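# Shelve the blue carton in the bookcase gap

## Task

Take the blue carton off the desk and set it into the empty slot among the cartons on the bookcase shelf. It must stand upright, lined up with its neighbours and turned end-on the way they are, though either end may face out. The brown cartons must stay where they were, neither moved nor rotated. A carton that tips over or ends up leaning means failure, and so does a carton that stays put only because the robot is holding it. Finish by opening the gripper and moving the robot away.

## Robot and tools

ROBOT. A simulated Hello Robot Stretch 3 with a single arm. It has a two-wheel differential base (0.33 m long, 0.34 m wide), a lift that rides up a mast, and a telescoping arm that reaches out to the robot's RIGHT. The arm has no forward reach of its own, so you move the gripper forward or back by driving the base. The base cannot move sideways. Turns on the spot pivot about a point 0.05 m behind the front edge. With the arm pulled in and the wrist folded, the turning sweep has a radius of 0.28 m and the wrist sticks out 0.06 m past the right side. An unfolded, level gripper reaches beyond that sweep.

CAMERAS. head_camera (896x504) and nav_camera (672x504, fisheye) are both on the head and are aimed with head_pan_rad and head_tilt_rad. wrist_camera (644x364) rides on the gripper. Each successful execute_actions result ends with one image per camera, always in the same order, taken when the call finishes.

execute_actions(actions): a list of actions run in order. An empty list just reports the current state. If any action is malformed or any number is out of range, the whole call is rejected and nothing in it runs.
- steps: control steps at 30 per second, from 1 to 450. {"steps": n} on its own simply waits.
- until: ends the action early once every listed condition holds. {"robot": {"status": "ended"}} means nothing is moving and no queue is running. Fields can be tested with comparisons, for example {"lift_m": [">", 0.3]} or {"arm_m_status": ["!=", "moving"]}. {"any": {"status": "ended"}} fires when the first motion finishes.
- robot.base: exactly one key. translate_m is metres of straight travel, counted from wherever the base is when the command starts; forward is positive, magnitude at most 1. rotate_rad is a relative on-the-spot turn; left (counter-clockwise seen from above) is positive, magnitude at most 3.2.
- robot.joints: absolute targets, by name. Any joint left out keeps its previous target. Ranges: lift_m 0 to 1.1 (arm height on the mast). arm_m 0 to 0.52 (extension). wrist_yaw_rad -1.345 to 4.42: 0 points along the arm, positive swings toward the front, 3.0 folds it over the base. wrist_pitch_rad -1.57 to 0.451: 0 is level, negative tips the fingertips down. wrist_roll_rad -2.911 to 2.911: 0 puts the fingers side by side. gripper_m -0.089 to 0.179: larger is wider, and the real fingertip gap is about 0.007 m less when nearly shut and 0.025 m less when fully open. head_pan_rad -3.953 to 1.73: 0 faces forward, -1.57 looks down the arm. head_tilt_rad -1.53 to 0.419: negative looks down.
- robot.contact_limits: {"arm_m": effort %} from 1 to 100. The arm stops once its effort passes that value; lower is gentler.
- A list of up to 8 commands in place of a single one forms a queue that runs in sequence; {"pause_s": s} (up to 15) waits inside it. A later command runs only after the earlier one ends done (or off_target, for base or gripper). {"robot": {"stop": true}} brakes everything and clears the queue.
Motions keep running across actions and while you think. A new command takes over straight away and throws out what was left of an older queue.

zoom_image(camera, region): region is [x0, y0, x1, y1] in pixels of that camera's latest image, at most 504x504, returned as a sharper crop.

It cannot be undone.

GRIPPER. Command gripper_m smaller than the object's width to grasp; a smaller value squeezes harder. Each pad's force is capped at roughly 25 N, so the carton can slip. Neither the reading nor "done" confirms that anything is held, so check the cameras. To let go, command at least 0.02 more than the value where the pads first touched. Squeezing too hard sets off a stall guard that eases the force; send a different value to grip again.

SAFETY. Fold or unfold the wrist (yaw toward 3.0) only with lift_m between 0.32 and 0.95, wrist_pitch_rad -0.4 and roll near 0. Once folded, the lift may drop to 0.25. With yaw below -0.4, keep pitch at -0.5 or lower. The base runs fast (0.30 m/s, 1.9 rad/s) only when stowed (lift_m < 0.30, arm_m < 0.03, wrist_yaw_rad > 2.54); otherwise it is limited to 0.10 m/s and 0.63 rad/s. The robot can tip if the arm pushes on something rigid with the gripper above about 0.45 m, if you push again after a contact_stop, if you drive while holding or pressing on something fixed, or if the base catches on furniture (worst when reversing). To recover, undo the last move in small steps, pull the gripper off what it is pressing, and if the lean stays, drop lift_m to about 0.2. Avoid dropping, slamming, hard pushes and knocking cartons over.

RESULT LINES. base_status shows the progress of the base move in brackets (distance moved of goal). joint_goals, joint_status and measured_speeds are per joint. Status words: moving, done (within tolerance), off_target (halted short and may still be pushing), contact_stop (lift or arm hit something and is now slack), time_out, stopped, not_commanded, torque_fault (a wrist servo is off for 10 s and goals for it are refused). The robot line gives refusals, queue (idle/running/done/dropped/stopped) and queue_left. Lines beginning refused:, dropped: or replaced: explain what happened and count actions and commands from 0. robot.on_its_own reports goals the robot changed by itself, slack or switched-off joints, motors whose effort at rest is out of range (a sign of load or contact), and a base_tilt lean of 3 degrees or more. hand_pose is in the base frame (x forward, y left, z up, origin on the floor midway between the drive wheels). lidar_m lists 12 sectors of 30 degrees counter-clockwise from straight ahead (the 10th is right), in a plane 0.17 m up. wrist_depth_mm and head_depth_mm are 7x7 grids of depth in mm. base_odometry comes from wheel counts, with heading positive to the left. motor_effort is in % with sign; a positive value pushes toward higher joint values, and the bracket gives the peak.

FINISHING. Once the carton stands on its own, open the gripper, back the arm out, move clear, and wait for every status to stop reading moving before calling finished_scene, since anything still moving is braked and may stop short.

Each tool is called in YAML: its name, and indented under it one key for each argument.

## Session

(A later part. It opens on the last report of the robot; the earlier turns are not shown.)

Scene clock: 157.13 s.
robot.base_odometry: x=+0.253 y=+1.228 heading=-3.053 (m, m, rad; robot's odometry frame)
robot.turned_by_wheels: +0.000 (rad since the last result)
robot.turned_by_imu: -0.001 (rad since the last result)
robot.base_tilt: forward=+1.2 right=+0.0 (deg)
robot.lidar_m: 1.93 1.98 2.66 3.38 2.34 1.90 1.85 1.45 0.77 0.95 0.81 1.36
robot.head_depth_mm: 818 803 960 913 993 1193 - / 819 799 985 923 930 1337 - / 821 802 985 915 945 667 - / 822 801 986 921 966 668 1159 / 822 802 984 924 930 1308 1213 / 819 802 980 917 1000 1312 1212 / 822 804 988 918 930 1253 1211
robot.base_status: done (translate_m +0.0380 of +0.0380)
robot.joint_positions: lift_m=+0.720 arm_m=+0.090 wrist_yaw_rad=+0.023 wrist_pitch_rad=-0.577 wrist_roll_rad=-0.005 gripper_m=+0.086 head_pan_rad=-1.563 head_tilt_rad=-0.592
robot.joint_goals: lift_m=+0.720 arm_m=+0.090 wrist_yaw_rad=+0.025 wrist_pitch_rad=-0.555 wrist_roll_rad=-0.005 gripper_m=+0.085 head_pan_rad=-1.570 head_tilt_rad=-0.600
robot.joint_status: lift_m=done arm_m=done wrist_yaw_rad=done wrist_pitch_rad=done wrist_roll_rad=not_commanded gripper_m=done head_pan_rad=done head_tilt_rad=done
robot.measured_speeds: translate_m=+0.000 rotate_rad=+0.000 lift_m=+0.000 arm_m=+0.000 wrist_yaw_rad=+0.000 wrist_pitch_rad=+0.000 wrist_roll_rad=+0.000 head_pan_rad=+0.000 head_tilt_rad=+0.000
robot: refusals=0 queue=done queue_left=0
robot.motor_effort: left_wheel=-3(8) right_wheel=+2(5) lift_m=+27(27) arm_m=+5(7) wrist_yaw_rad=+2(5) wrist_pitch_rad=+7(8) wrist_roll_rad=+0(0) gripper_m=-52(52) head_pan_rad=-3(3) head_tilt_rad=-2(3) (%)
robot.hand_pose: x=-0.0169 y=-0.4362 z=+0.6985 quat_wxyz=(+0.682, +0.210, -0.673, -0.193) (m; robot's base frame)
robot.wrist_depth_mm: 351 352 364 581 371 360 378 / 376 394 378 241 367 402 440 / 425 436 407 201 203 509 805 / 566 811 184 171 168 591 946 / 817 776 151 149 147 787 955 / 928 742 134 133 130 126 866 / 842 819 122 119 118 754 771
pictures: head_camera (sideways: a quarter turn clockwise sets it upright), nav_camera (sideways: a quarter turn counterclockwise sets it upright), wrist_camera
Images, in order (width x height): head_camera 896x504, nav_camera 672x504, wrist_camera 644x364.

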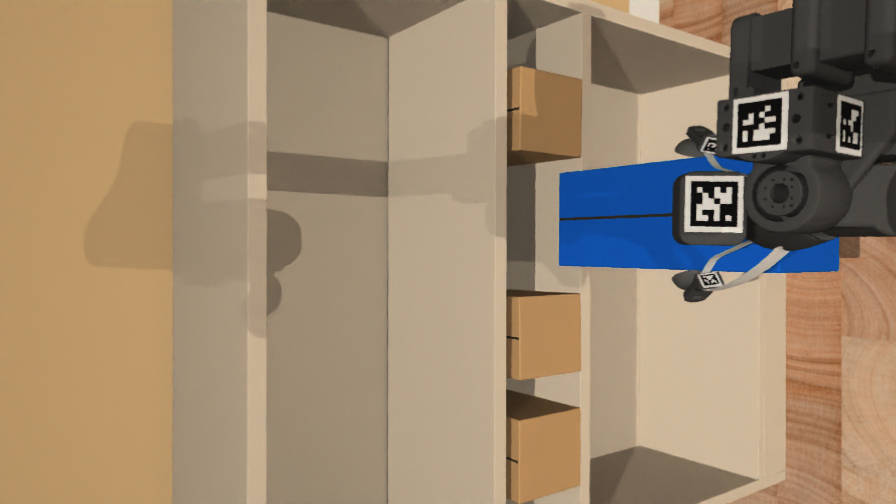

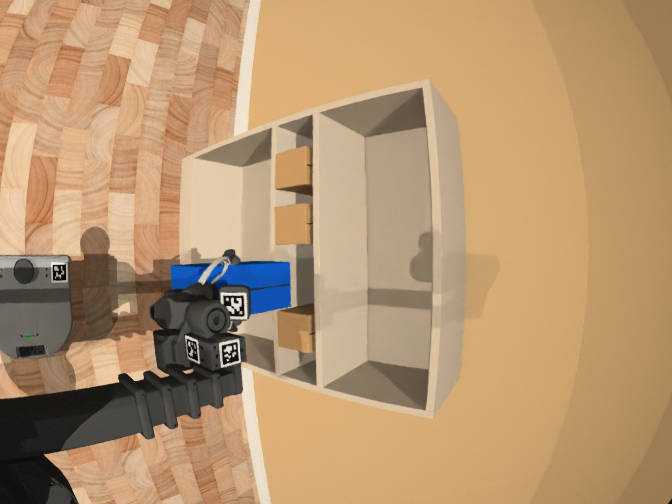

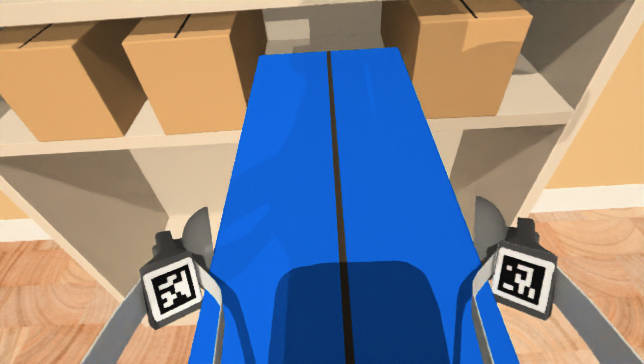

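execute_actions:
  actions:
    - {"robot":[{"base":{"translate_m":0.003},"joints":{"arm_m":0.135}}],"steps":450,"until":{"robot":{"status":"ended"}}}

zoom_image:
  camera: "head_camera"
  region: [470, 120, 670, 320]

zoom_image:
  camera: "wrist_camera"
  region: [200, 0, 460, 120]

Scene clock: 174.00 s.
robot.base_odometry: x=+0.250 y=+1.228 heading=-3.053 (m, m, rad; robot's odometry frame)
robot.turned_by_wheels: +0.000 (rad since the last result)
robot.turned_by_imu: -0.001 (rad since the last result)
robot.base_tilt: forward=+1.1 right=+0.0 (deg)
robot.lidar_m: 1.92 1.98 2.65 3.36 2.34 1.90 1.84 1.45 0.77 0.95 0.81 1.36
robot.head_depth_mm: 822 798 962 919 982 1391 - / 823 800 978 918 922 - - / 821 805 979 916 854 - 1163 / 822 801 981 918 812 650 1181 / 821 801 980 914 926 1308 1205 / 824 802 989 917 998 1305 1216 / 818 805 985 921 946 1248 1211
robot.base_status: done (translate_m +0.0030 of +0.0030)
robot.joint_positions: lift_m=+0.720 arm_m=+0.135 wrist_yaw_rad=+0.023 wrist_pitch_rad=-0.577 wrist_roll_rad=-0.005 gripper_m=+0.086 head_pan_rad=-1.563 head_tilt_rad=-0.592
robot.joint_goals: lift_m=+0.720 arm_m=+0.135 wrist_yaw_rad=+0.025 wrist_pitch_rad=-0.555 wrist_roll_rad=-0.005 gripper_m=+0.085 head_pan_rad=-1.570 head_tilt_rad=-0.600
robot.joint_status: lift_m=done arm_m=done wrist_yaw_rad=done wrist_pitch_rad=done wrist_roll_rad=not_commanded gripper_m=done head_pan_rad=done head_tilt_rad=done
robot.measured_speeds: translate_m=+0.000 rotate_rad=+0.000 lift_m=+0.000 arm_m=+0.000 wrist_yaw_rad=+0.000 wrist_pitch_rad=+0.000 wrist_roll_rad=+0.000 head_pan_rad=+0.000 head_tilt_rad=+0.000
robot: refusals=0 queue=done queue_left=0
robot.motor_effort: left_wheel=-3(6) right_wheel=+3(6) lift_m=+27(28) arm_m=+5(5) wrist_yaw_rad=+1(1) wrist_pitch_rad=+7(8) wrist_roll_rad=+0(0) gripper_m=-51(51) head_pan_rad=-3(3) head_tilt_rad=-3(3) (%)
robot.hand_pose: x=-0.0169 y=-0.4812 z=+0.6985 quat_wxyz=(+0.682, +0.210, -0.673, -0.193) (m; robot's base frame)
robot.wrist_depth_mm: 299 296 296 548 332 313 360 / 336 333 335 240 319 336 384 / 368 387 362 200 204 394 407 / 514 771 184 172 168 593 866 / 567 789 152 149 147 562 951 / 931 688 134 132 131 127 870 / 869 800 122 119 118 749 779
pictures: head_camera (sideways: a quarter turn clockwise sets it upright), nav_camera (sideways: a quarter turn counterclockwise sets it upright), wrist_camera
Images, in order (width x height): head_camera 896x504, nav_camera 672x504, wrist_camera 644x364.

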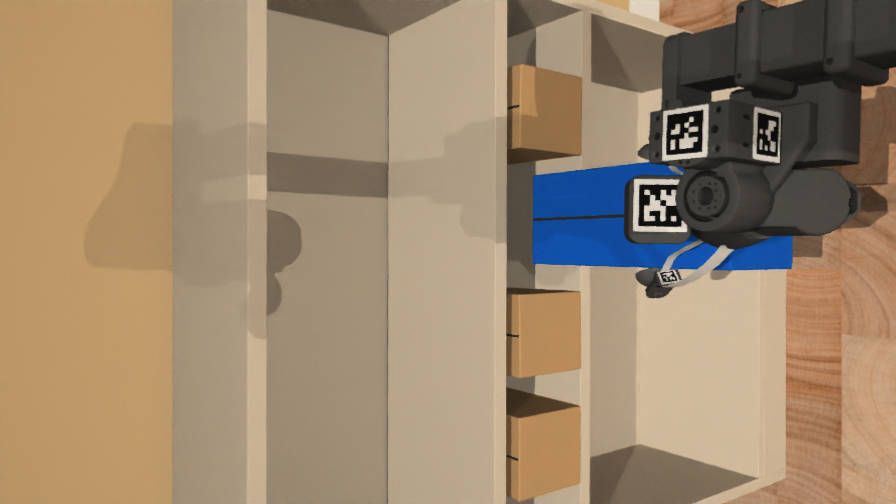

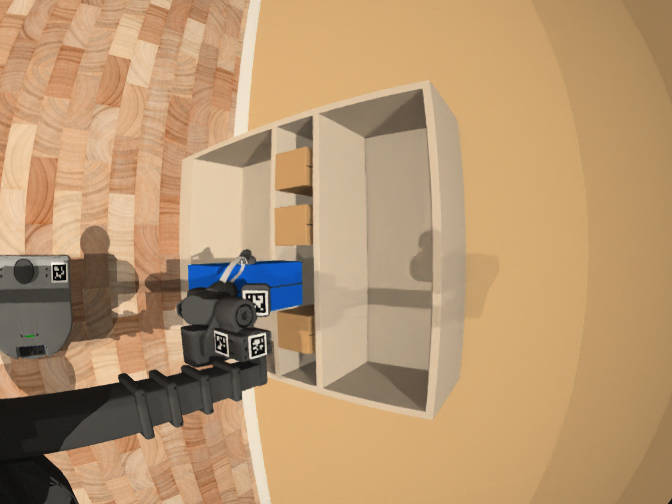

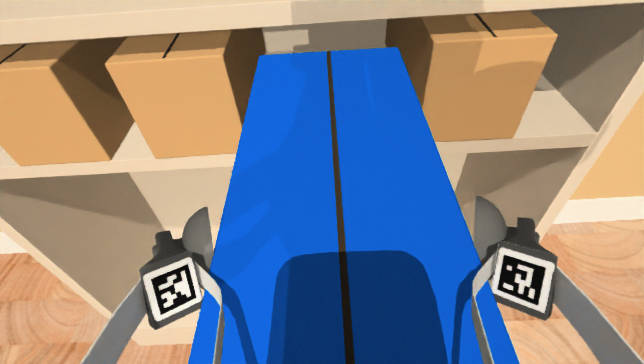

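Region (470, 120, 670, 320) of head_camera's 896x504 image, scaled by 2.520, with more detail than that image has.

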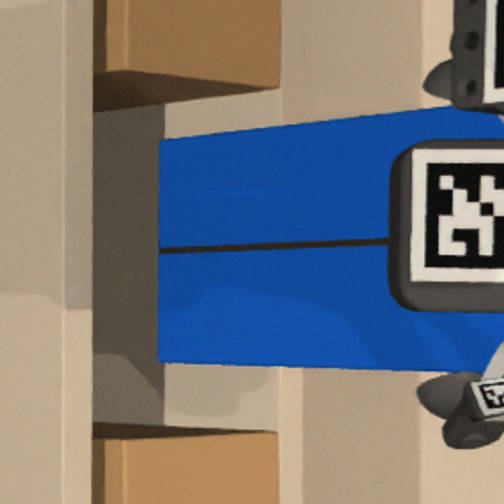

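Region (200, 0, 460, 120) of wrist_camera's 644x364 image, scaled by 1.938; it fills the top 233 rows of this view, and the rest is white.

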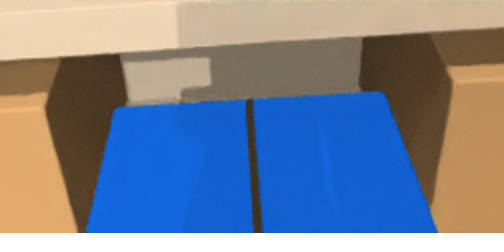

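execute_actions:
  actions:
    - {"robot":{"joints":{"arm_m":0.21},"contact_limits":{"arm_m":15}},"steps":450,"until":{"robot":{"status":"ended"}}}

Scene clock: 183.13 s.
robot.base_odometry: x=+0.250 y=+1.228 heading=-3.053 (m, m, rad; robot's odometry frame)
robot.turned_by_wheels: +0.000 (rad since the last result)
robot.turned_by_imu: -0.001 (rad since the last result)
robot.base_tilt: forward=+1.1 right=+0.0 (deg)
robot.lidar_m: 1.92 1.98 2.65 3.38 2.34 1.90 1.85 1.45 0.77 0.95 0.81 1.37
robot.head_depth_mm: 818 801 967 919 974 1416 - / 819 801 981 924 886 - 1206 / 820 802 982 921 836 - 1210 / 820 803 982 922 837 1246 1213 / 822 801 984 921 927 1299 1208 / 818 801 981 913 997 1300 1224 / 818 801 982 916 942 1252 1210
robot.base_status: done (translate_m +0.0030 of +0.0030)
robot.joint_positions: lift_m=+0.720 arm_m=+0.210 wrist_yaw_rad=+0.023 wrist_pitch_rad=-0.577 wrist_roll_rad=-0.005 gripper_m=+0.086 head_pan_rad=-1.563 head_tilt_rad=-0.592
robot.joint_goals: lift_m=+0.720 arm_m=+0.210 wrist_yaw_rad=+0.025 wrist_pitch_rad=-0.555 wrist_roll_rad=-0.005 gripper_m=+0.085 head_pan_rad=-1.570 head_tilt_rad=-0.600
robot.joint_status: lift_m=done arm_m=done wrist_yaw_rad=done wrist_pitch_rad=done wrist_roll_rad=not_commanded gripper_m=done head_pan_rad=done head_tilt_rad=done
robot.measured_speeds: translate_m=+0.000 rotate_rad=+0.000 lift_m=+0.000 arm_m=+0.000 wrist_yaw_rad=+0.000 wrist_pitch_rad=+0.000 wrist_roll_rad=+0.000 head_pan_rad=+0.000 head_tilt_rad=+0.000
robot: refusals=0 queue=done queue_left=0
robot.motor_effort: left_wheel=-3(4) right_wheel=+3(3) lift_m=+28(28) arm_m=+5(3) wrist_yaw_rad=+2(1) wrist_pitch_rad=+8(8) wrist_roll_rad=+0(0) gripper_m=-52(52) head_pan_rad=-2(3) head_tilt_rad=-2(1) (%)
robot.contact_limits: arm_m 15 (drawing in: default 33, maximum 55; extending or still: default 46, maximum 75)
robot.hand_pose: x=-0.0169 y=-0.5562 z=+0.6985 quat_wxyz=(+0.682, +0.210, -0.673, -0.193) (m; robot's base frame)
robot.wrist_depth_mm: 270 261 251 241 235 236 232 / 247 267 244 239 247 265 331 / 312 280 282 199 204 286 355 / 329 321 185 171 168 330 346 / 529 735 152 149 147 492 459 / 552 703 134 133 131 127 840 / 811 739 122 119 117 566 774
pictures: head_camera (sideways: a quarter turn clockwise sets it upright), nav_camera (sideways: a quarter turn counterclockwise sets it upright), wrist_camera
Images, in order (width x height): head_camera 896x504, nav_camera 672x504, wrist_camera 644x364.

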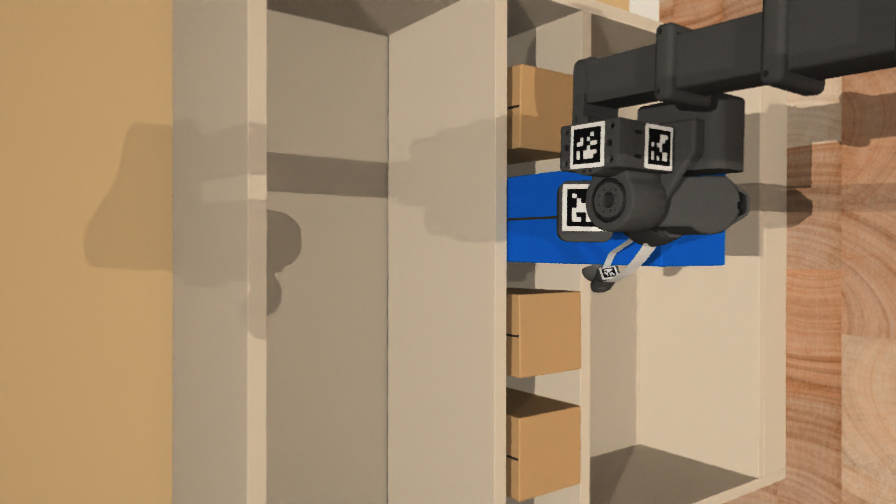

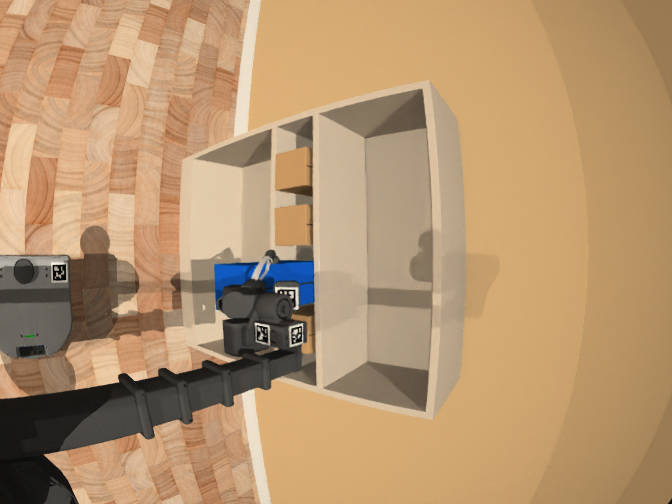

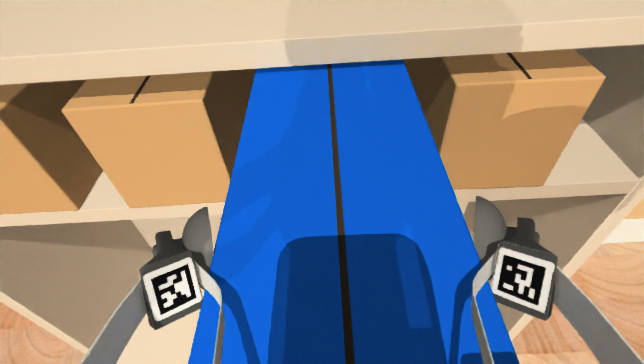

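execute_actions:
  actions:
    - {"robot":[{"joints":{"arm_m":0.295},"contact_limits":{"arm_m":15}},{"joints":{"lift_m":0.711}}],"steps":450,"until":{"robot":{"status":"ended"}}}

Scene clock: 196.03 s.
robot.base_odometry: x=+0.250 y=+1.228 heading=-3.053 (m, m, rad; robot's odometry frame)
robot.turned_by_wheels: +0.000 (rad since the last result)
robot.turned_by_imu: -0.001 (rad since the last result)
robot.base_tilt: forward=+1.2 right=+0.0 (deg)
robot.lidar_m: 1.92 1.98 2.65 3.38 2.34 1.90 1.85 1.45 0.77 0.95 0.81 1.37
robot.head_depth_mm: 818 802 964 915 976 1400 - / 819 801 979 925 - 1290 1211 / 821 798 981 918 - 1274 1214 / 821 802 983 919 975 1273 1217 / 820 799 984 916 931 1304 1209 / 822 803 985 922 996 1311 1211 / 819 798 988 922 943 1233 1222
robot.base_status: done (translate_m +0.0030 of +0.0030)
robot.joint_positions: lift_m=+0.711 arm_m=+0.295 wrist_yaw_rad=+0.023 wrist_pitch_rad=-0.577 wrist_roll_rad=-0.005 gripper_m=+0.086 head_pan_rad=-1.563 head_tilt_rad=-0.592
robot.joint_goals: lift_m=+0.711 arm_m=+0.295 wrist_yaw_rad=+0.025 wrist_pitch_rad=-0.555 wrist_roll_rad=-0.005 gripper_m=+0.085 head_pan_rad=-1.570 head_tilt_rad=-0.600
robot.joint_status: lift_m=done arm_m=done wrist_yaw_rad=done wrist_pitch_rad=done wrist_roll_rad=not_commanded gripper_m=done head_pan_rad=done head_tilt_rad=done
robot.measured_speeds: translate_m=+0.000 rotate_rad=+0.000 lift_m=+0.000 arm_m=+0.000 wrist_yaw_rad=+0.000 wrist_pitch_rad=+0.000 wrist_roll_rad=+0.000 head_pan_rad=+0.000 head_tilt_rad=+0.000
robot: refusals=0 queue=done queue_left=0
robot.motor_effort: left_wheel=-4(4) right_wheel=+3(3) lift_m=+20(28) arm_m=+5(3) wrist_yaw_rad=+1(2) wrist_pitch_rad=+8(8) wrist_roll_rad=+0(0) gripper_m=-52(51) head_pan_rad=-3(3) head_tilt_rad=-2(2) (%)
robot.contact_limits: arm_m 15 (drawing in: default 33, maximum 55; extending or still: default 46, maximum 75)
robot.hand_pose: x=-0.0169 y=-0.6412 z=+0.6898 quat_wxyz=(+0.682, +0.210, -0.673, -0.193) (m; robot's base frame)
robot.wrist_depth_mm: 246 237 227 219 210 204 197 / 190 185 179 173 168 168 166 / 176 177 178 187 185 202 193 / 205 204 185 170 168 217 209 / 234 237 152 150 147 230 259 / 295 284 134 133 131 126 358 / 537 700 122 119 118 496 465
pictures: head_camera (sideways: a quarter turn clockwise sets it upright), nav_camera (sideways: a quarter turn counterclockwise sets it upright), wrist_camera
Images, in order (width x height): head_camera 896x504, nav_camera 672x504, wrist_camera 644x364.

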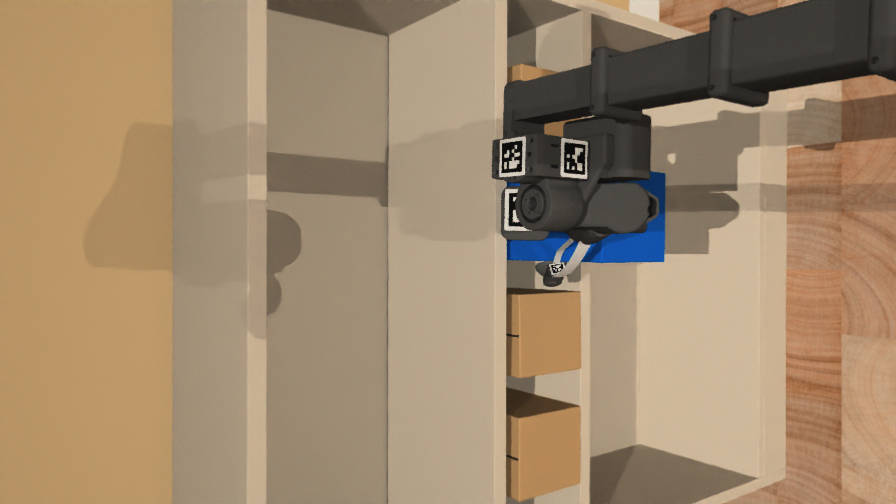

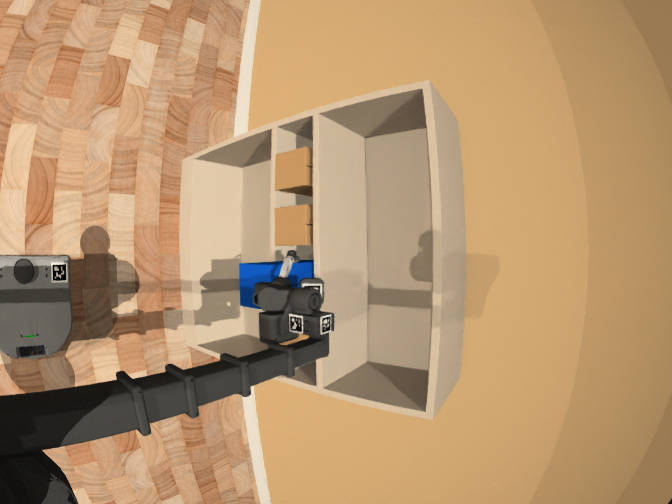

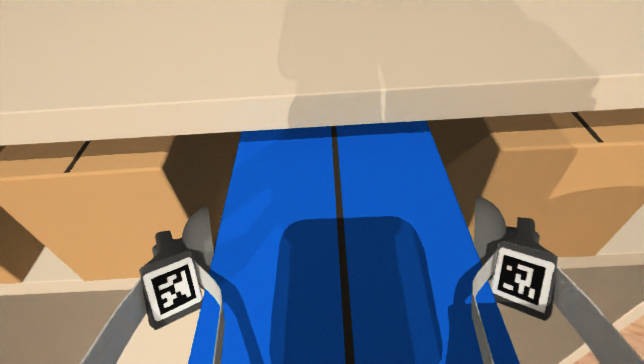

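execute_actions:
  actions:
    - {"robot":[{"joints":{"arm_m":0.313},"contact_limits":{"arm_m":15}},{"joints":{"lift_m":0.707}},{"joints":{"gripper_m":0.135}}],"steps":450,"until":{"robot":{"status":"ended"}}}

Scene clock: 204.10 s.
robot.base_odometry: x=+0.250 y=+1.228 heading=-3.053 (m, m, rad; robot's odometry frame)
robot.turned_by_wheels: +0.000 (rad since the last result)
robot.turned_by_imu: -0.001 (rad since the last result)
robot.base_tilt: forward=+1.2 right=+0.0 (deg)
robot.lidar_m: 1.92 1.98 2.65 3.38 2.34 1.90 1.85 1.45 0.77 0.95 0.81 1.36
robot.head_depth_mm: 823 797 963 919 981 1404 - / 817 800 975 920 - 1320 1209 / 817 798 981 952 - 1275 1211 / 819 802 980 919 900 1275 1210 / 825 800 982 916 933 1313 1205 / 823 799 989 920 998 1303 1210 / 822 803 985 920 946 1251 1213
robot.base_status: done (translate_m +0.0030 of +0.0030)
robot.joint_positions: lift_m=+0.707 arm_m=+0.313 wrist_yaw_rad=+0.023 wrist_pitch_rad=-0.577 wrist_roll_rad=-0.005 gripper_m=+0.119 head_pan_rad=-1.563 head_tilt_rad=-0.592
robot.joint_goals: lift_m=+0.707 arm_m=+0.313 wrist_yaw_rad=+0.025 wrist_pitch_rad=-0.555 wrist_roll_rad=-0.005 gripper_m=+0.135 head_pan_rad=-1.570 head_tilt_rad=-0.600
robot.joint_status: lift_m=done arm_m=done wrist_yaw_rad=done wrist_pitch_rad=done wrist_roll_rad=not_commanded gripper_m=off_target head_pan_rad=done head_tilt_rad=done
robot.measured_speeds: translate_m=+0.000 rotate_rad=+0.000 lift_m=+0.000 arm_m=+0.000 wrist_yaw_rad=+0.000 wrist_pitch_rad=+0.000 wrist_roll_rad=+0.000 head_pan_rad=+0.000 head_tilt_rad=+0.000
robot: refusals=0 queue=done queue_left=0
robot.motor_effort: left_wheel=-3(3) right_wheel=+3(3) lift_m=+21(19) arm_m=+5(2) wrist_yaw_rad=+1(1) wrist_pitch_rad=+8(8) wrist_roll_rad=+0(0) gripper_m=+100(100) head_pan_rad=-2(3) head_tilt_rad=-3(3) (%)
robot.contact_limits: arm_m 15 (drawing in: default 33, maximum 55; extending or still: default 46, maximum 75)
robot.hand_pose: x=-0.0169 y=-0.6592 z=+0.6858 quat_wxyz=(+0.682, +0.210, -0.673, -0.193) (m; robot's base frame)
robot.wrist_depth_mm: 233 227 216 210 201 196 188 / 182 176 171 166 161 157 152 / 158 156 156 156 158 160 181 / 187 190 237 172 169 196 184 / 206 208 152 149 147 206 218 / 262 247 134 132 130 131 345 / 535 711 120 118 117 121 433
pictures: head_camera (sideways: a quarter turn clockwise sets it upright), nav_camera (sideways: a quarter turn counterclockwise sets it upright), wrist_camera
Images, in order (width x height): head_camera 896x504, nav_camera 672x504, wrist_camera 644x364.

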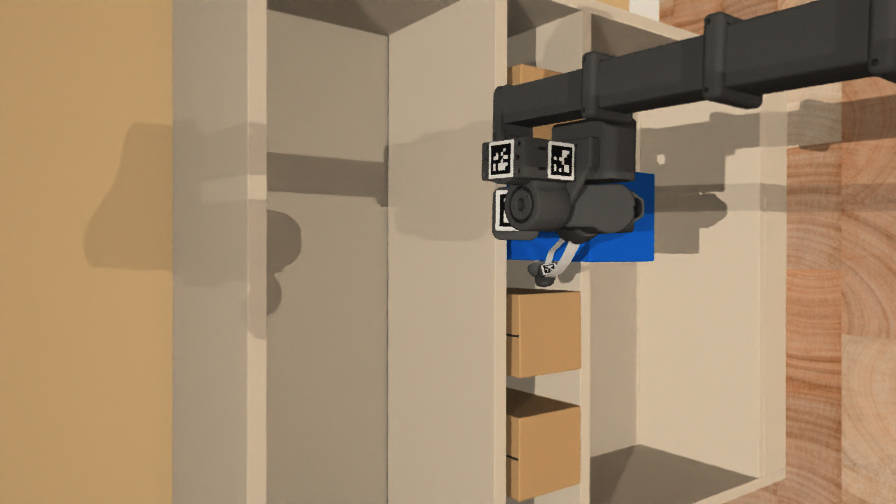

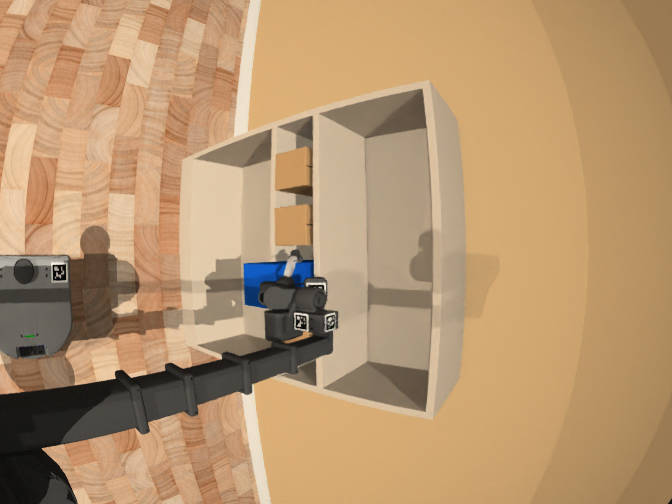

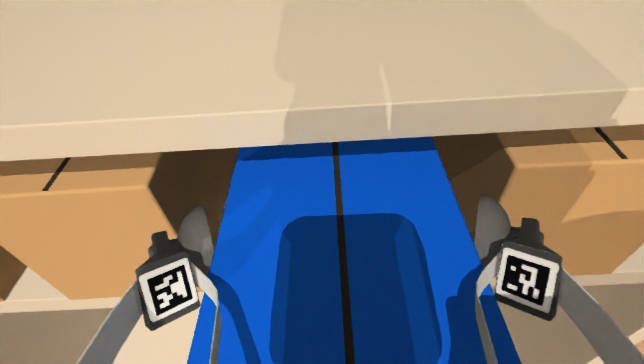

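execute_actions:
  actions: []

Scene clock: 206.67 s.
robot.base_odometry: x=+0.250 y=+1.228 heading=-3.053 (m, m, rad; robot's odometry frame)
robot.turned_by_wheels: +0.000 (rad since the last result)
robot.turned_by_imu: -0.001 (rad since the last result)
robot.base_tilt: forward=+1.1 right=+0.0 (deg)
robot.lidar_m: 1.92 1.98 2.65 3.39 2.34 1.90 1.85 1.45 0.77 0.95 0.81 1.36
robot.head_depth_mm: 821 798 965 921 975 1393 - / 821 800 978 918 - 1309 1209 / 819 800 978 953 - 1274 1207 / 817 804 984 922 903 1283 1209 / 819 801 988 922 930 1306 1209 / 822 805 985 917 994 1304 1211 / 822 802 978 926 946 1243 1218
robot.base_status: done (translate_m +0.0030 of +0.0030)
robot.joint_positions: lift_m=+0.707 arm_m=+0.313 wrist_yaw_rad=+0.023 wrist_pitch_rad=-0.575 wrist_roll_rad=-0.005 gripper_m=+0.135 head_pan_rad=-1.563 head_tilt_rad=-0.592
robot.joint_goals: lift_m=+0.707 arm_m=+0.313 wrist_yaw_rad=+0.025 wrist_pitch_rad=-0.555 wrist_roll_rad=-0.005 gripper_m=+0.135 head_pan_rad=-1.570 head_tilt_rad=-0.600
robot.joint_status: lift_m=done arm_m=done wrist_yaw_rad=done wrist_pitch_rad=done wrist_roll_rad=not_commanded gripper_m=off_target head_pan_rad=done head_tilt_rad=done
robot.measured_speeds: translate_m=+0.000 rotate_rad=+0.000 lift_m=+0.000 arm_m=+0.000 wrist_yaw_rad=+0.000 wrist_pitch_rad=+0.000 wrist_roll_rad=+0.000 head_pan_rad=+0.000 head_tilt_rad=+0.000
robot: refusals=0 queue=done queue_left=0
robot.motor_effort: left_wheel=-4(4) right_wheel=+3(2) lift_m=+20(20) arm_m=+5(5) wrist_yaw_rad=+2(1) wrist_pitch_rad=+7(8) wrist_roll_rad=+0(0) gripper_m=+0(100) head_pan_rad=-3(3) head_tilt_rad=-2(3) (%)
robot.contact_limits: arm_m 15 (drawing in: default 33, maximum 55; extending or still: default 46, maximum 75)
robot.hand_pose: x=-0.0169 y=-0.6596 z=+0.6864 quat_wxyz=(+0.682, +0.209, -0.674, -0.192) (m; robot's base frame)
robot.wrist_depth_mm: 238 230 220 212 204 196 190 / 184 177 172 168 163 158 154 / 157 157 155 156 158 159 180 / 188 191 238 175 174 196 184 / 205 206 164 159 156 224 216 / 258 241 147 145 143 242 263 / 536 722 137 134 132 524 431
pictures: head_camera (sideways: a quarter turn clockwise sets it upright), nav_camera (sideways: a quarter turn counterclockwise sets it upright), wrist_camera
Images, in order (width x height): head_camera 896x504, nav_camera 672x504, wrist_camera 644x364.

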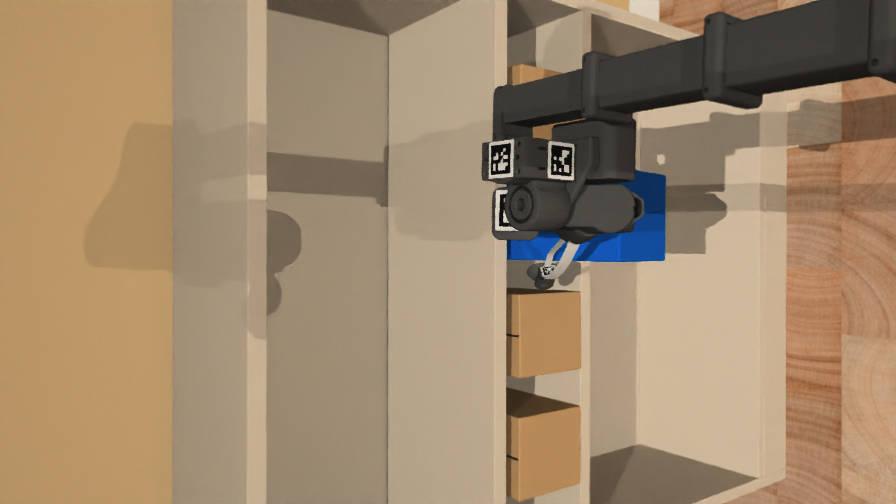

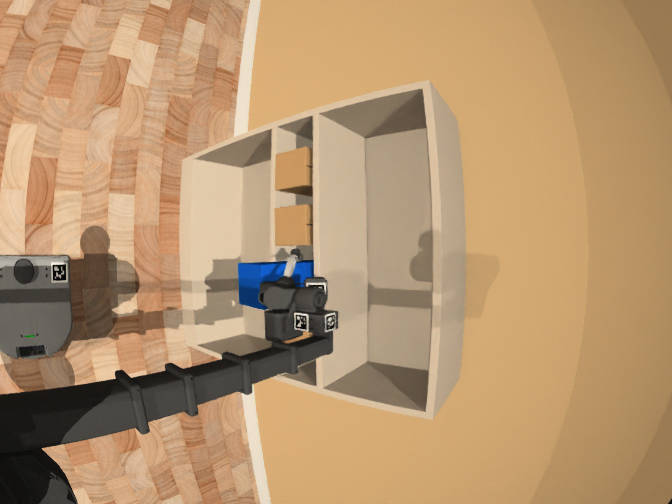

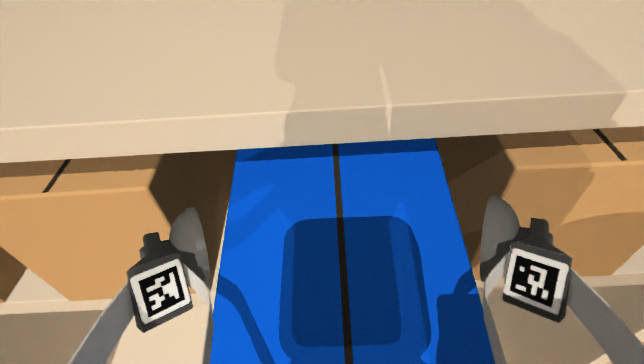

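execute_actions:
  actions:
    - {"robot":[{"joints":{"arm_m":0.29}},{"joints":{"gripper_m":0.16}},{"pause_s":0.5},{"joints":{"arm_m":0.09}},{"joints":{"lift_m":0.605,"gripper_m":0.05,"wrist_pitch_rad":-0.18}}],"steps":450,"until":{"robot":{"status":"ended"}}}
    - {"steps":15}

Scene clock: 224.87 s.
robot.base_odometry: x=+0.250 y=+1.228 heading=-3.053 (m, m, rad; robot's odometry frame)
robot.turned_by_wheels: +0.000 (rad since the last result)
robot.turned_by_imu: -0.003 (rad since the last result)
robot.base_tilt: forward=+1.2 right=+0.0 (deg)
robot.lidar_m: 1.92 1.98 2.65 3.38 2.33 1.90 1.85 1.45 0.77 0.95 0.81 1.37
robot.head_depth_mm: 820 800 968 919 975 1317 1229 / 817 803 983 922 921 1305 1250 / 821 801 981 922 842 1274 - / 819 803 983 923 840 1273 1202 / 820 802 981 920 931 1301 1203 / 819 803 981 921 997 1308 1204 / 822 804 984 922 939 1240 1218
robot.base_status: done (translate_m +0.0030 of +0.0030)
robot.joint_positions: lift_m=+0.605 arm_m=+0.090 wrist_yaw_rad=+0.023 wrist_pitch_rad=-0.203 wrist_roll_rad=-0.005 gripper_m=+0.050 head_pan_rad=-1.563 head_tilt_rad=-0.592
robot.joint_goals: lift_m=+0.605 arm_m=+0.090 wrist_yaw_rad=+0.025 wrist_pitch_rad=-0.180 wrist_roll_rad=-0.005 gripper_m=+0.050 head_pan_rad=-1.570 head_tilt_rad=-0.600
robot.joint_status: lift_m=done arm_m=done wrist_yaw_rad=done wrist_pitch_rad=done wrist_roll_rad=not_commanded gripper_m=done head_pan_rad=done head_tilt_rad=done
robot.measured_speeds: translate_m=+0.000 rotate_rad=+0.000 lift_m=+0.000 arm_m=+0.000 wrist_yaw_rad=+0.000 wrist_pitch_rad=+0.000 wrist_roll_rad=+0.000 head_pan_rad=+0.000 head_tilt_rad=+0.000
robot: refusals=0 queue=done queue_left=0
robot.motor_effort: left_wheel=-4(4) right_wheel=+2(3) lift_m=+20(18) arm_m=-5(6) wrist_yaw_rad=+2(2) wrist_pitch_rad=+8(6) wrist_roll_rad=+0(0) gripper_m=-1(100) head_pan_rad=-3(3) head_tilt_rad=-2(3) (%)
robot.hand_pose: x=-0.0157 y=-0.4813 z=+0.6687 quat_wxyz=(+0.706, +0.080, -0.700, -0.064) (m; robot's base frame)
robot.wrist_depth_mm: 557 556 560 556 553 492 346 / 360 408 358 337 341 343 363 / 361 364 367 280 349 364 390 / 378 391 383 230 234 387 395 / 510 694 713 251 261 606 461 / 548 757 778 283 782 577 816 / 546 781 819 790 808 690 855
pictures: head_camera (sideways: a quarter turn clockwise sets it upright), nav_camera (sideways: a quarter turn counterclockwise sets it upright), wrist_camera
Images, in order (width x height): head_camera 896x504, nav_camera 672x504, wrist_camera 644x364.

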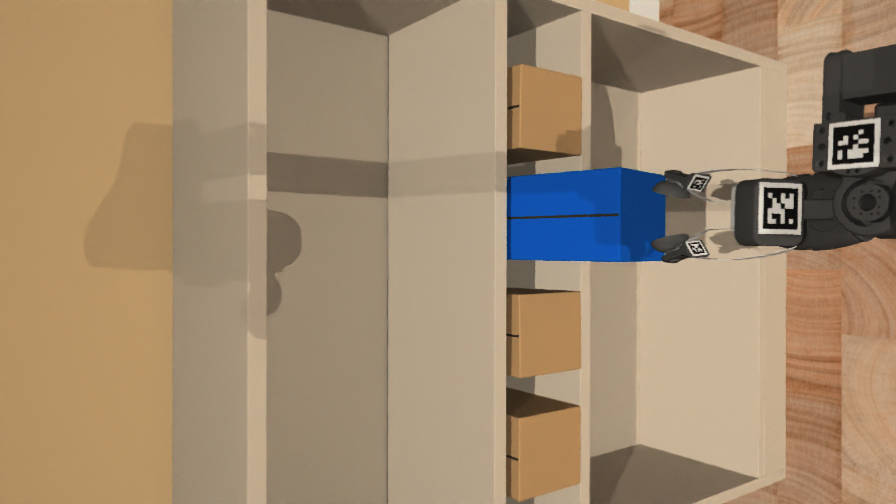

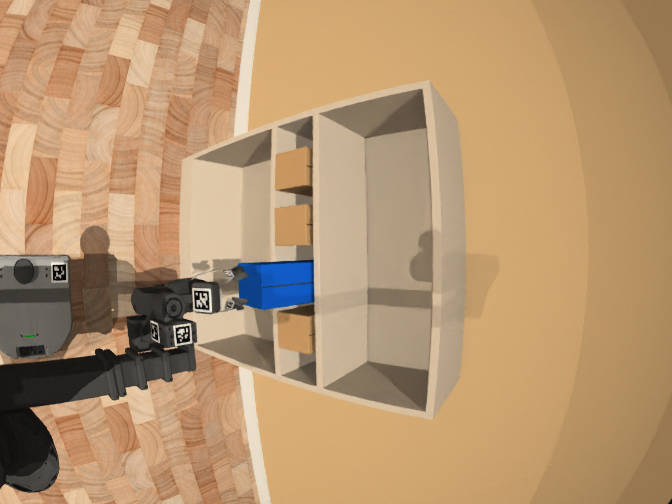

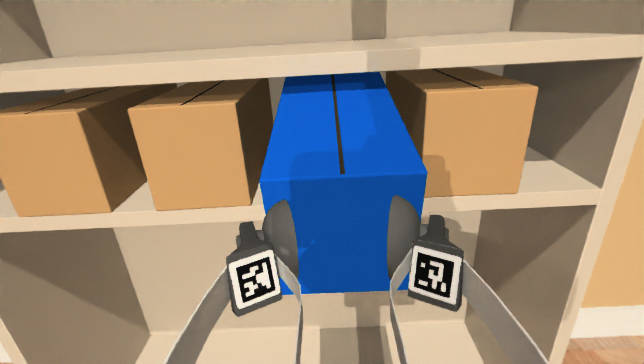

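execute_actions:
  actions:
    - {"robot":[{"joints":{"lift_m":0.592,"arm_m":0.115}},{"joints":{"arm_m":0.17,"lift_m":0.605},"contact_limits":{"arm_m":18}}],"steps":450,"until":{"robot":{"status":"ended"}}}

Scene clock: 231.73 s.
robot.base_odometry: x=+0.250 y=+1.228 heading=-3.053 (m, m, rad; robot's odometry frame)
robot.turned_by_wheels: +0.000 (rad since the last result)
robot.turned_by_imu: -0.002 (rad since the last result)
robot.base_tilt: forward=+1.1 right=+0.0 (deg)
robot.lidar_m: 1.92 1.97 2.65 3.38 2.34 1.90 1.85 1.45 0.77 0.95 0.81 1.37
robot.head_depth_mm: 821 801 960 919 980 1321 1226 / 822 801 982 918 928 1336 - / 818 801 982 921 861 1374 - / 820 801 983 919 865 1301 1206 / 821 804 981 920 924 1301 1216 / 819 803 984 921 996 1312 1206 / 821 800 977 923 948 1254 1207
robot.base_status: done (translate_m +0.0030 of +0.0030)
robot.joint_positions: lift_m=+0.605 arm_m=+0.170 wrist_yaw_rad=+0.023 wrist_pitch_rad=-0.203 wrist_roll_rad=-0.005 gripper_m=+0.050 head_pan_rad=-1.563 head_tilt_rad=-0.592
robot.joint_goals: lift_m=+0.605 arm_m=+0.170 wrist_yaw_rad=+0.025 wrist_pitch_rad=-0.180 wrist_roll_rad=-0.005 gripper_m=+0.050 head_pan_rad=-1.570 head_tilt_rad=-0.600
robot.joint_status: lift_m=done arm_m=done wrist_yaw_rad=done wrist_pitch_rad=done wrist_roll_rad=not_commanded gripper_m=done head_pan_rad=done head_tilt_rad=done
robot.measured_speeds: translate_m=+0.000 rotate_rad=+0.000 lift_m=+0.000 arm_m=+0.000 wrist_yaw_rad=+0.000 wrist_pitch_rad=+0.000 wrist_roll_rad=+0.000 head_pan_rad=+0.000 head_tilt_rad=+0.000
robot: refusals=0 queue=done queue_left=0
robot.motor_effort: left_wheel=-3(4) right_wheel=+3(3) lift_m=+27(31) arm_m=+5(8) wrist_yaw_rad=+1(1) wrist_pitch_rad=+8(8) wrist_roll_rad=+0(0) gripper_m=-1(0) head_pan_rad=-3(2) head_tilt_rad=-2(3) (%)
robot.contact_limits: arm_m 18 (drawing in: default 33, maximum 55; extending or still: default 46, maximum 75)
robot.hand_pose: x=-0.0157 y=-0.5607 z=+0.6684 quat_wxyz=(+0.706, +0.080, -0.700, -0.063) (m; robot's base frame)
robot.wrist_depth_mm: 488 483 487 481 482 480 343 / 266 268 263 263 261 286 336 / 327 283 293 236 269 275 339 / 326 294 287 178 177 294 353 / 323 317 318 189 187 318 322 / 546 679 667 205 206 562 397 / 552 729 725 730 730 675 421
pictures: head_camera (sideways: a quarter turn clockwise sets it upright), nav_camera (sideways: a quarter turn counterclockwise sets it upright), wrist_camera
Images, in order (width x height): head_camera 896x504, nav_camera 672x504, wrist_camera 644x364.

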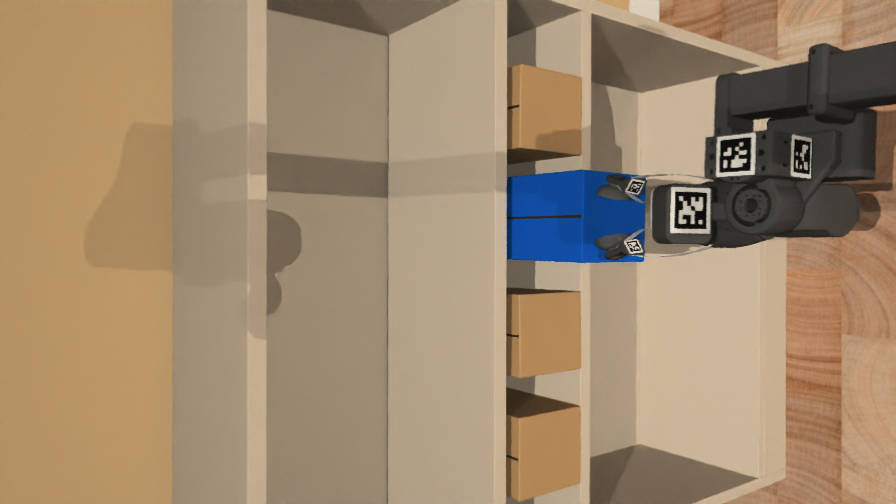

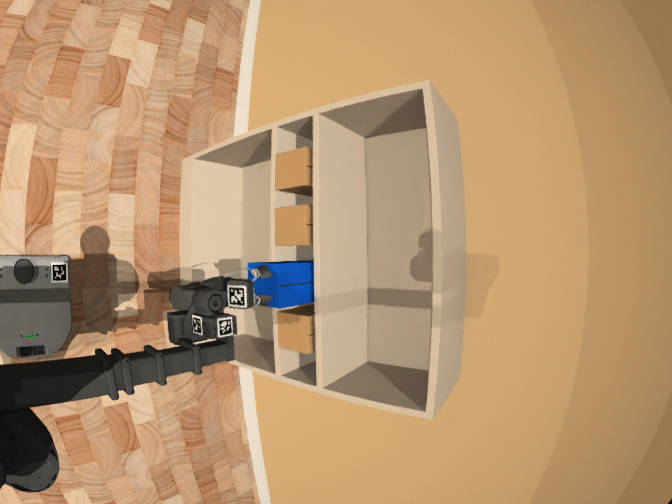

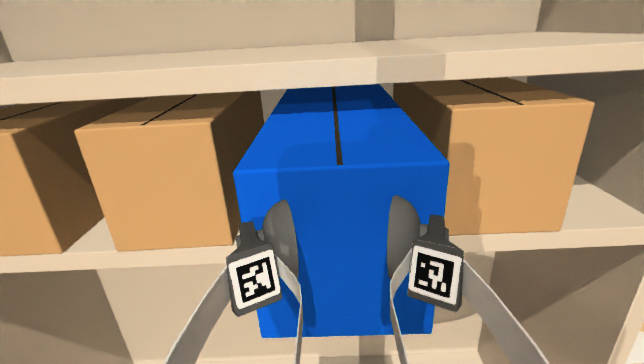

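execute_actions:
  actions:
    - {"robot":[{"joints":{"arm_m":0.274},"contact_limits":{"arm_m":18}},{"joints":{"arm_m":0.15}}],"steps":450,"until":{"robot":{"status":"ended"}}}

zoom_image:
  camera: "head_camera"
  region: [440, 50, 790, 400]

Scene clock: 243.23 s.
robot.base_odometry: x=+0.250 y=+1.228 heading=-3.053 (m, m, rad; robot's odometry frame)
robot.turned_by_wheels: +0.000 (rad since the last result)
robot.turned_by_imu: -0.002 (rad since the last result)
robot.base_tilt: forward=+1.2 right=+0.0 (deg)
robot.lidar_m: 1.92 1.97 2.65 3.38 2.34 1.90 1.84 1.45 0.77 0.95 0.81 1.37
robot.head_depth_mm: 823 798 967 920 978 1322 1219 / 816 801 979 920 928 1311 - / 819 801 986 914 932 1343 - / 820 804 984 925 1000 1326 1203 / 820 801 985 919 930 1310 1211 / 822 801 986 919 995 1308 1208 / 822 803 982 923 942 1245 1208
robot.base_status: done (translate_m +0.0030 of +0.0030)
robot.joint_positions: lift_m=+0.605 arm_m=+0.150 wrist_yaw_rad=+0.023 wrist_pitch_rad=-0.202 wrist_roll_rad=-0.005 gripper_m=+0.050 head_pan_rad=-1.563 head_tilt_rad=-0.593
robot.joint_goals: lift_m=+0.605 arm_m=+0.150 wrist_yaw_rad=+0.025 wrist_pitch_rad=-0.180 wrist_roll_rad=-0.005 gripper_m=+0.050 head_pan_rad=-1.570 head_tilt_rad=-0.600
robot.joint_status: lift_m=done arm_m=done wrist_yaw_rad=done wrist_pitch_rad=done wrist_roll_rad=not_commanded gripper_m=done head_pan_rad=done head_tilt_rad=done
robot.measured_speeds: translate_m=+0.000 rotate_rad=+0.000 lift_m=+0.000 arm_m=+0.000 wrist_yaw_rad=+0.000 wrist_pitch_rad=+0.000 wrist_roll_rad=+0.000 head_pan_rad=+0.000 head_tilt_rad=+0.000
robot: refusals=0 queue=done queue_left=0
robot.motor_effort: left_wheel=-4(4) right_wheel=+3(3) lift_m=+26(27) arm_m=-5(3) wrist_yaw_rad=+1(1) wrist_pitch_rad=+8(8) wrist_roll_rad=+0(0) gripper_m=+1(1) head_pan_rad=-3(3) head_tilt_rad=-2(2) (%)
robot.hand_pose: x=-0.0157 y=-0.5414 z=+0.6685 quat_wxyz=(+0.706, +0.080, -0.700, -0.063) (m; robot's base frame)
robot.wrist_depth_mm: 505 500 507 498 494 485 346 / 331 285 281 282 281 296 336 / 341 298 330 295 300 297 368 / 323 316 324 312 320 314 368 / 341 343 340 341 334 342 342 / 554 686 695 710 732 567 403 / 543 738 766 748 741 680 448
pictures: head_camera (sideways: a quarter turn clockwise sets it upright), nav_camera (sideways: a quarter turn counterclockwise sets it upright), wrist_camera
Images, in order (width x height): head_camera 896x504, nav_camera 672x504, wrist_camera 644x364.

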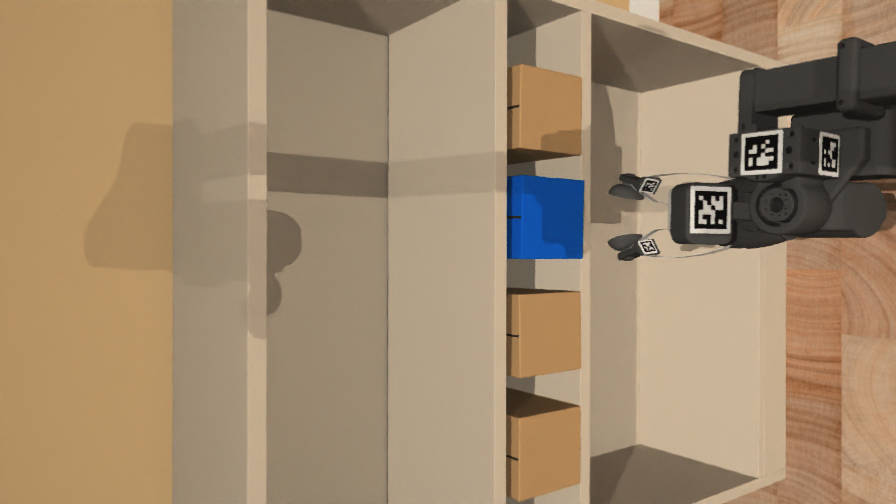

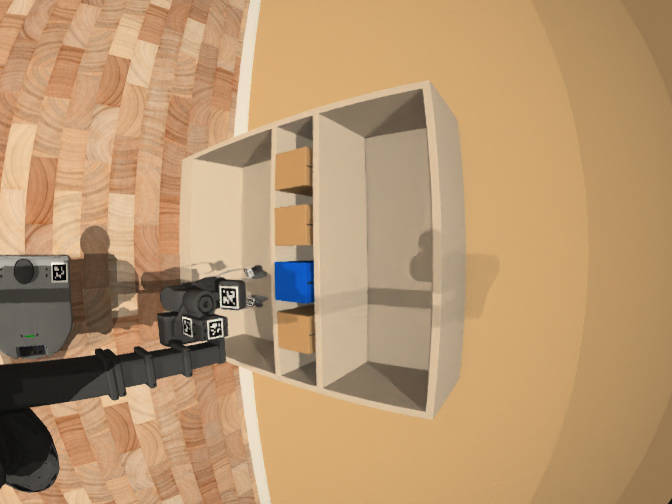

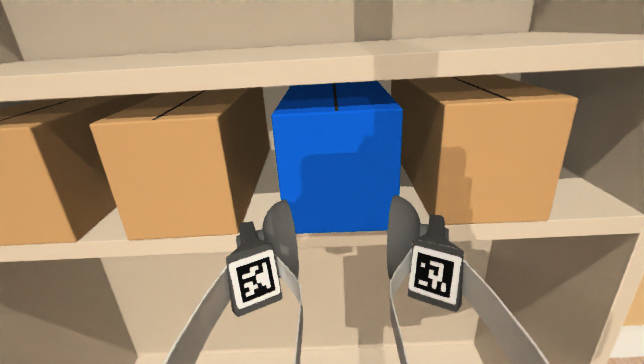

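Region (440, 50, 790, 400) of head_camera's 896x504 image, scaled by 1.440, with more detail than that image has.

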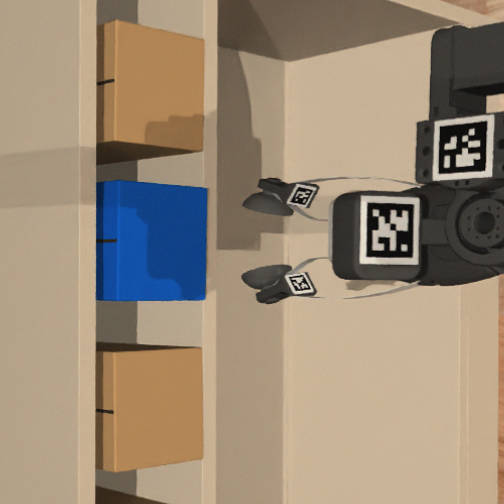

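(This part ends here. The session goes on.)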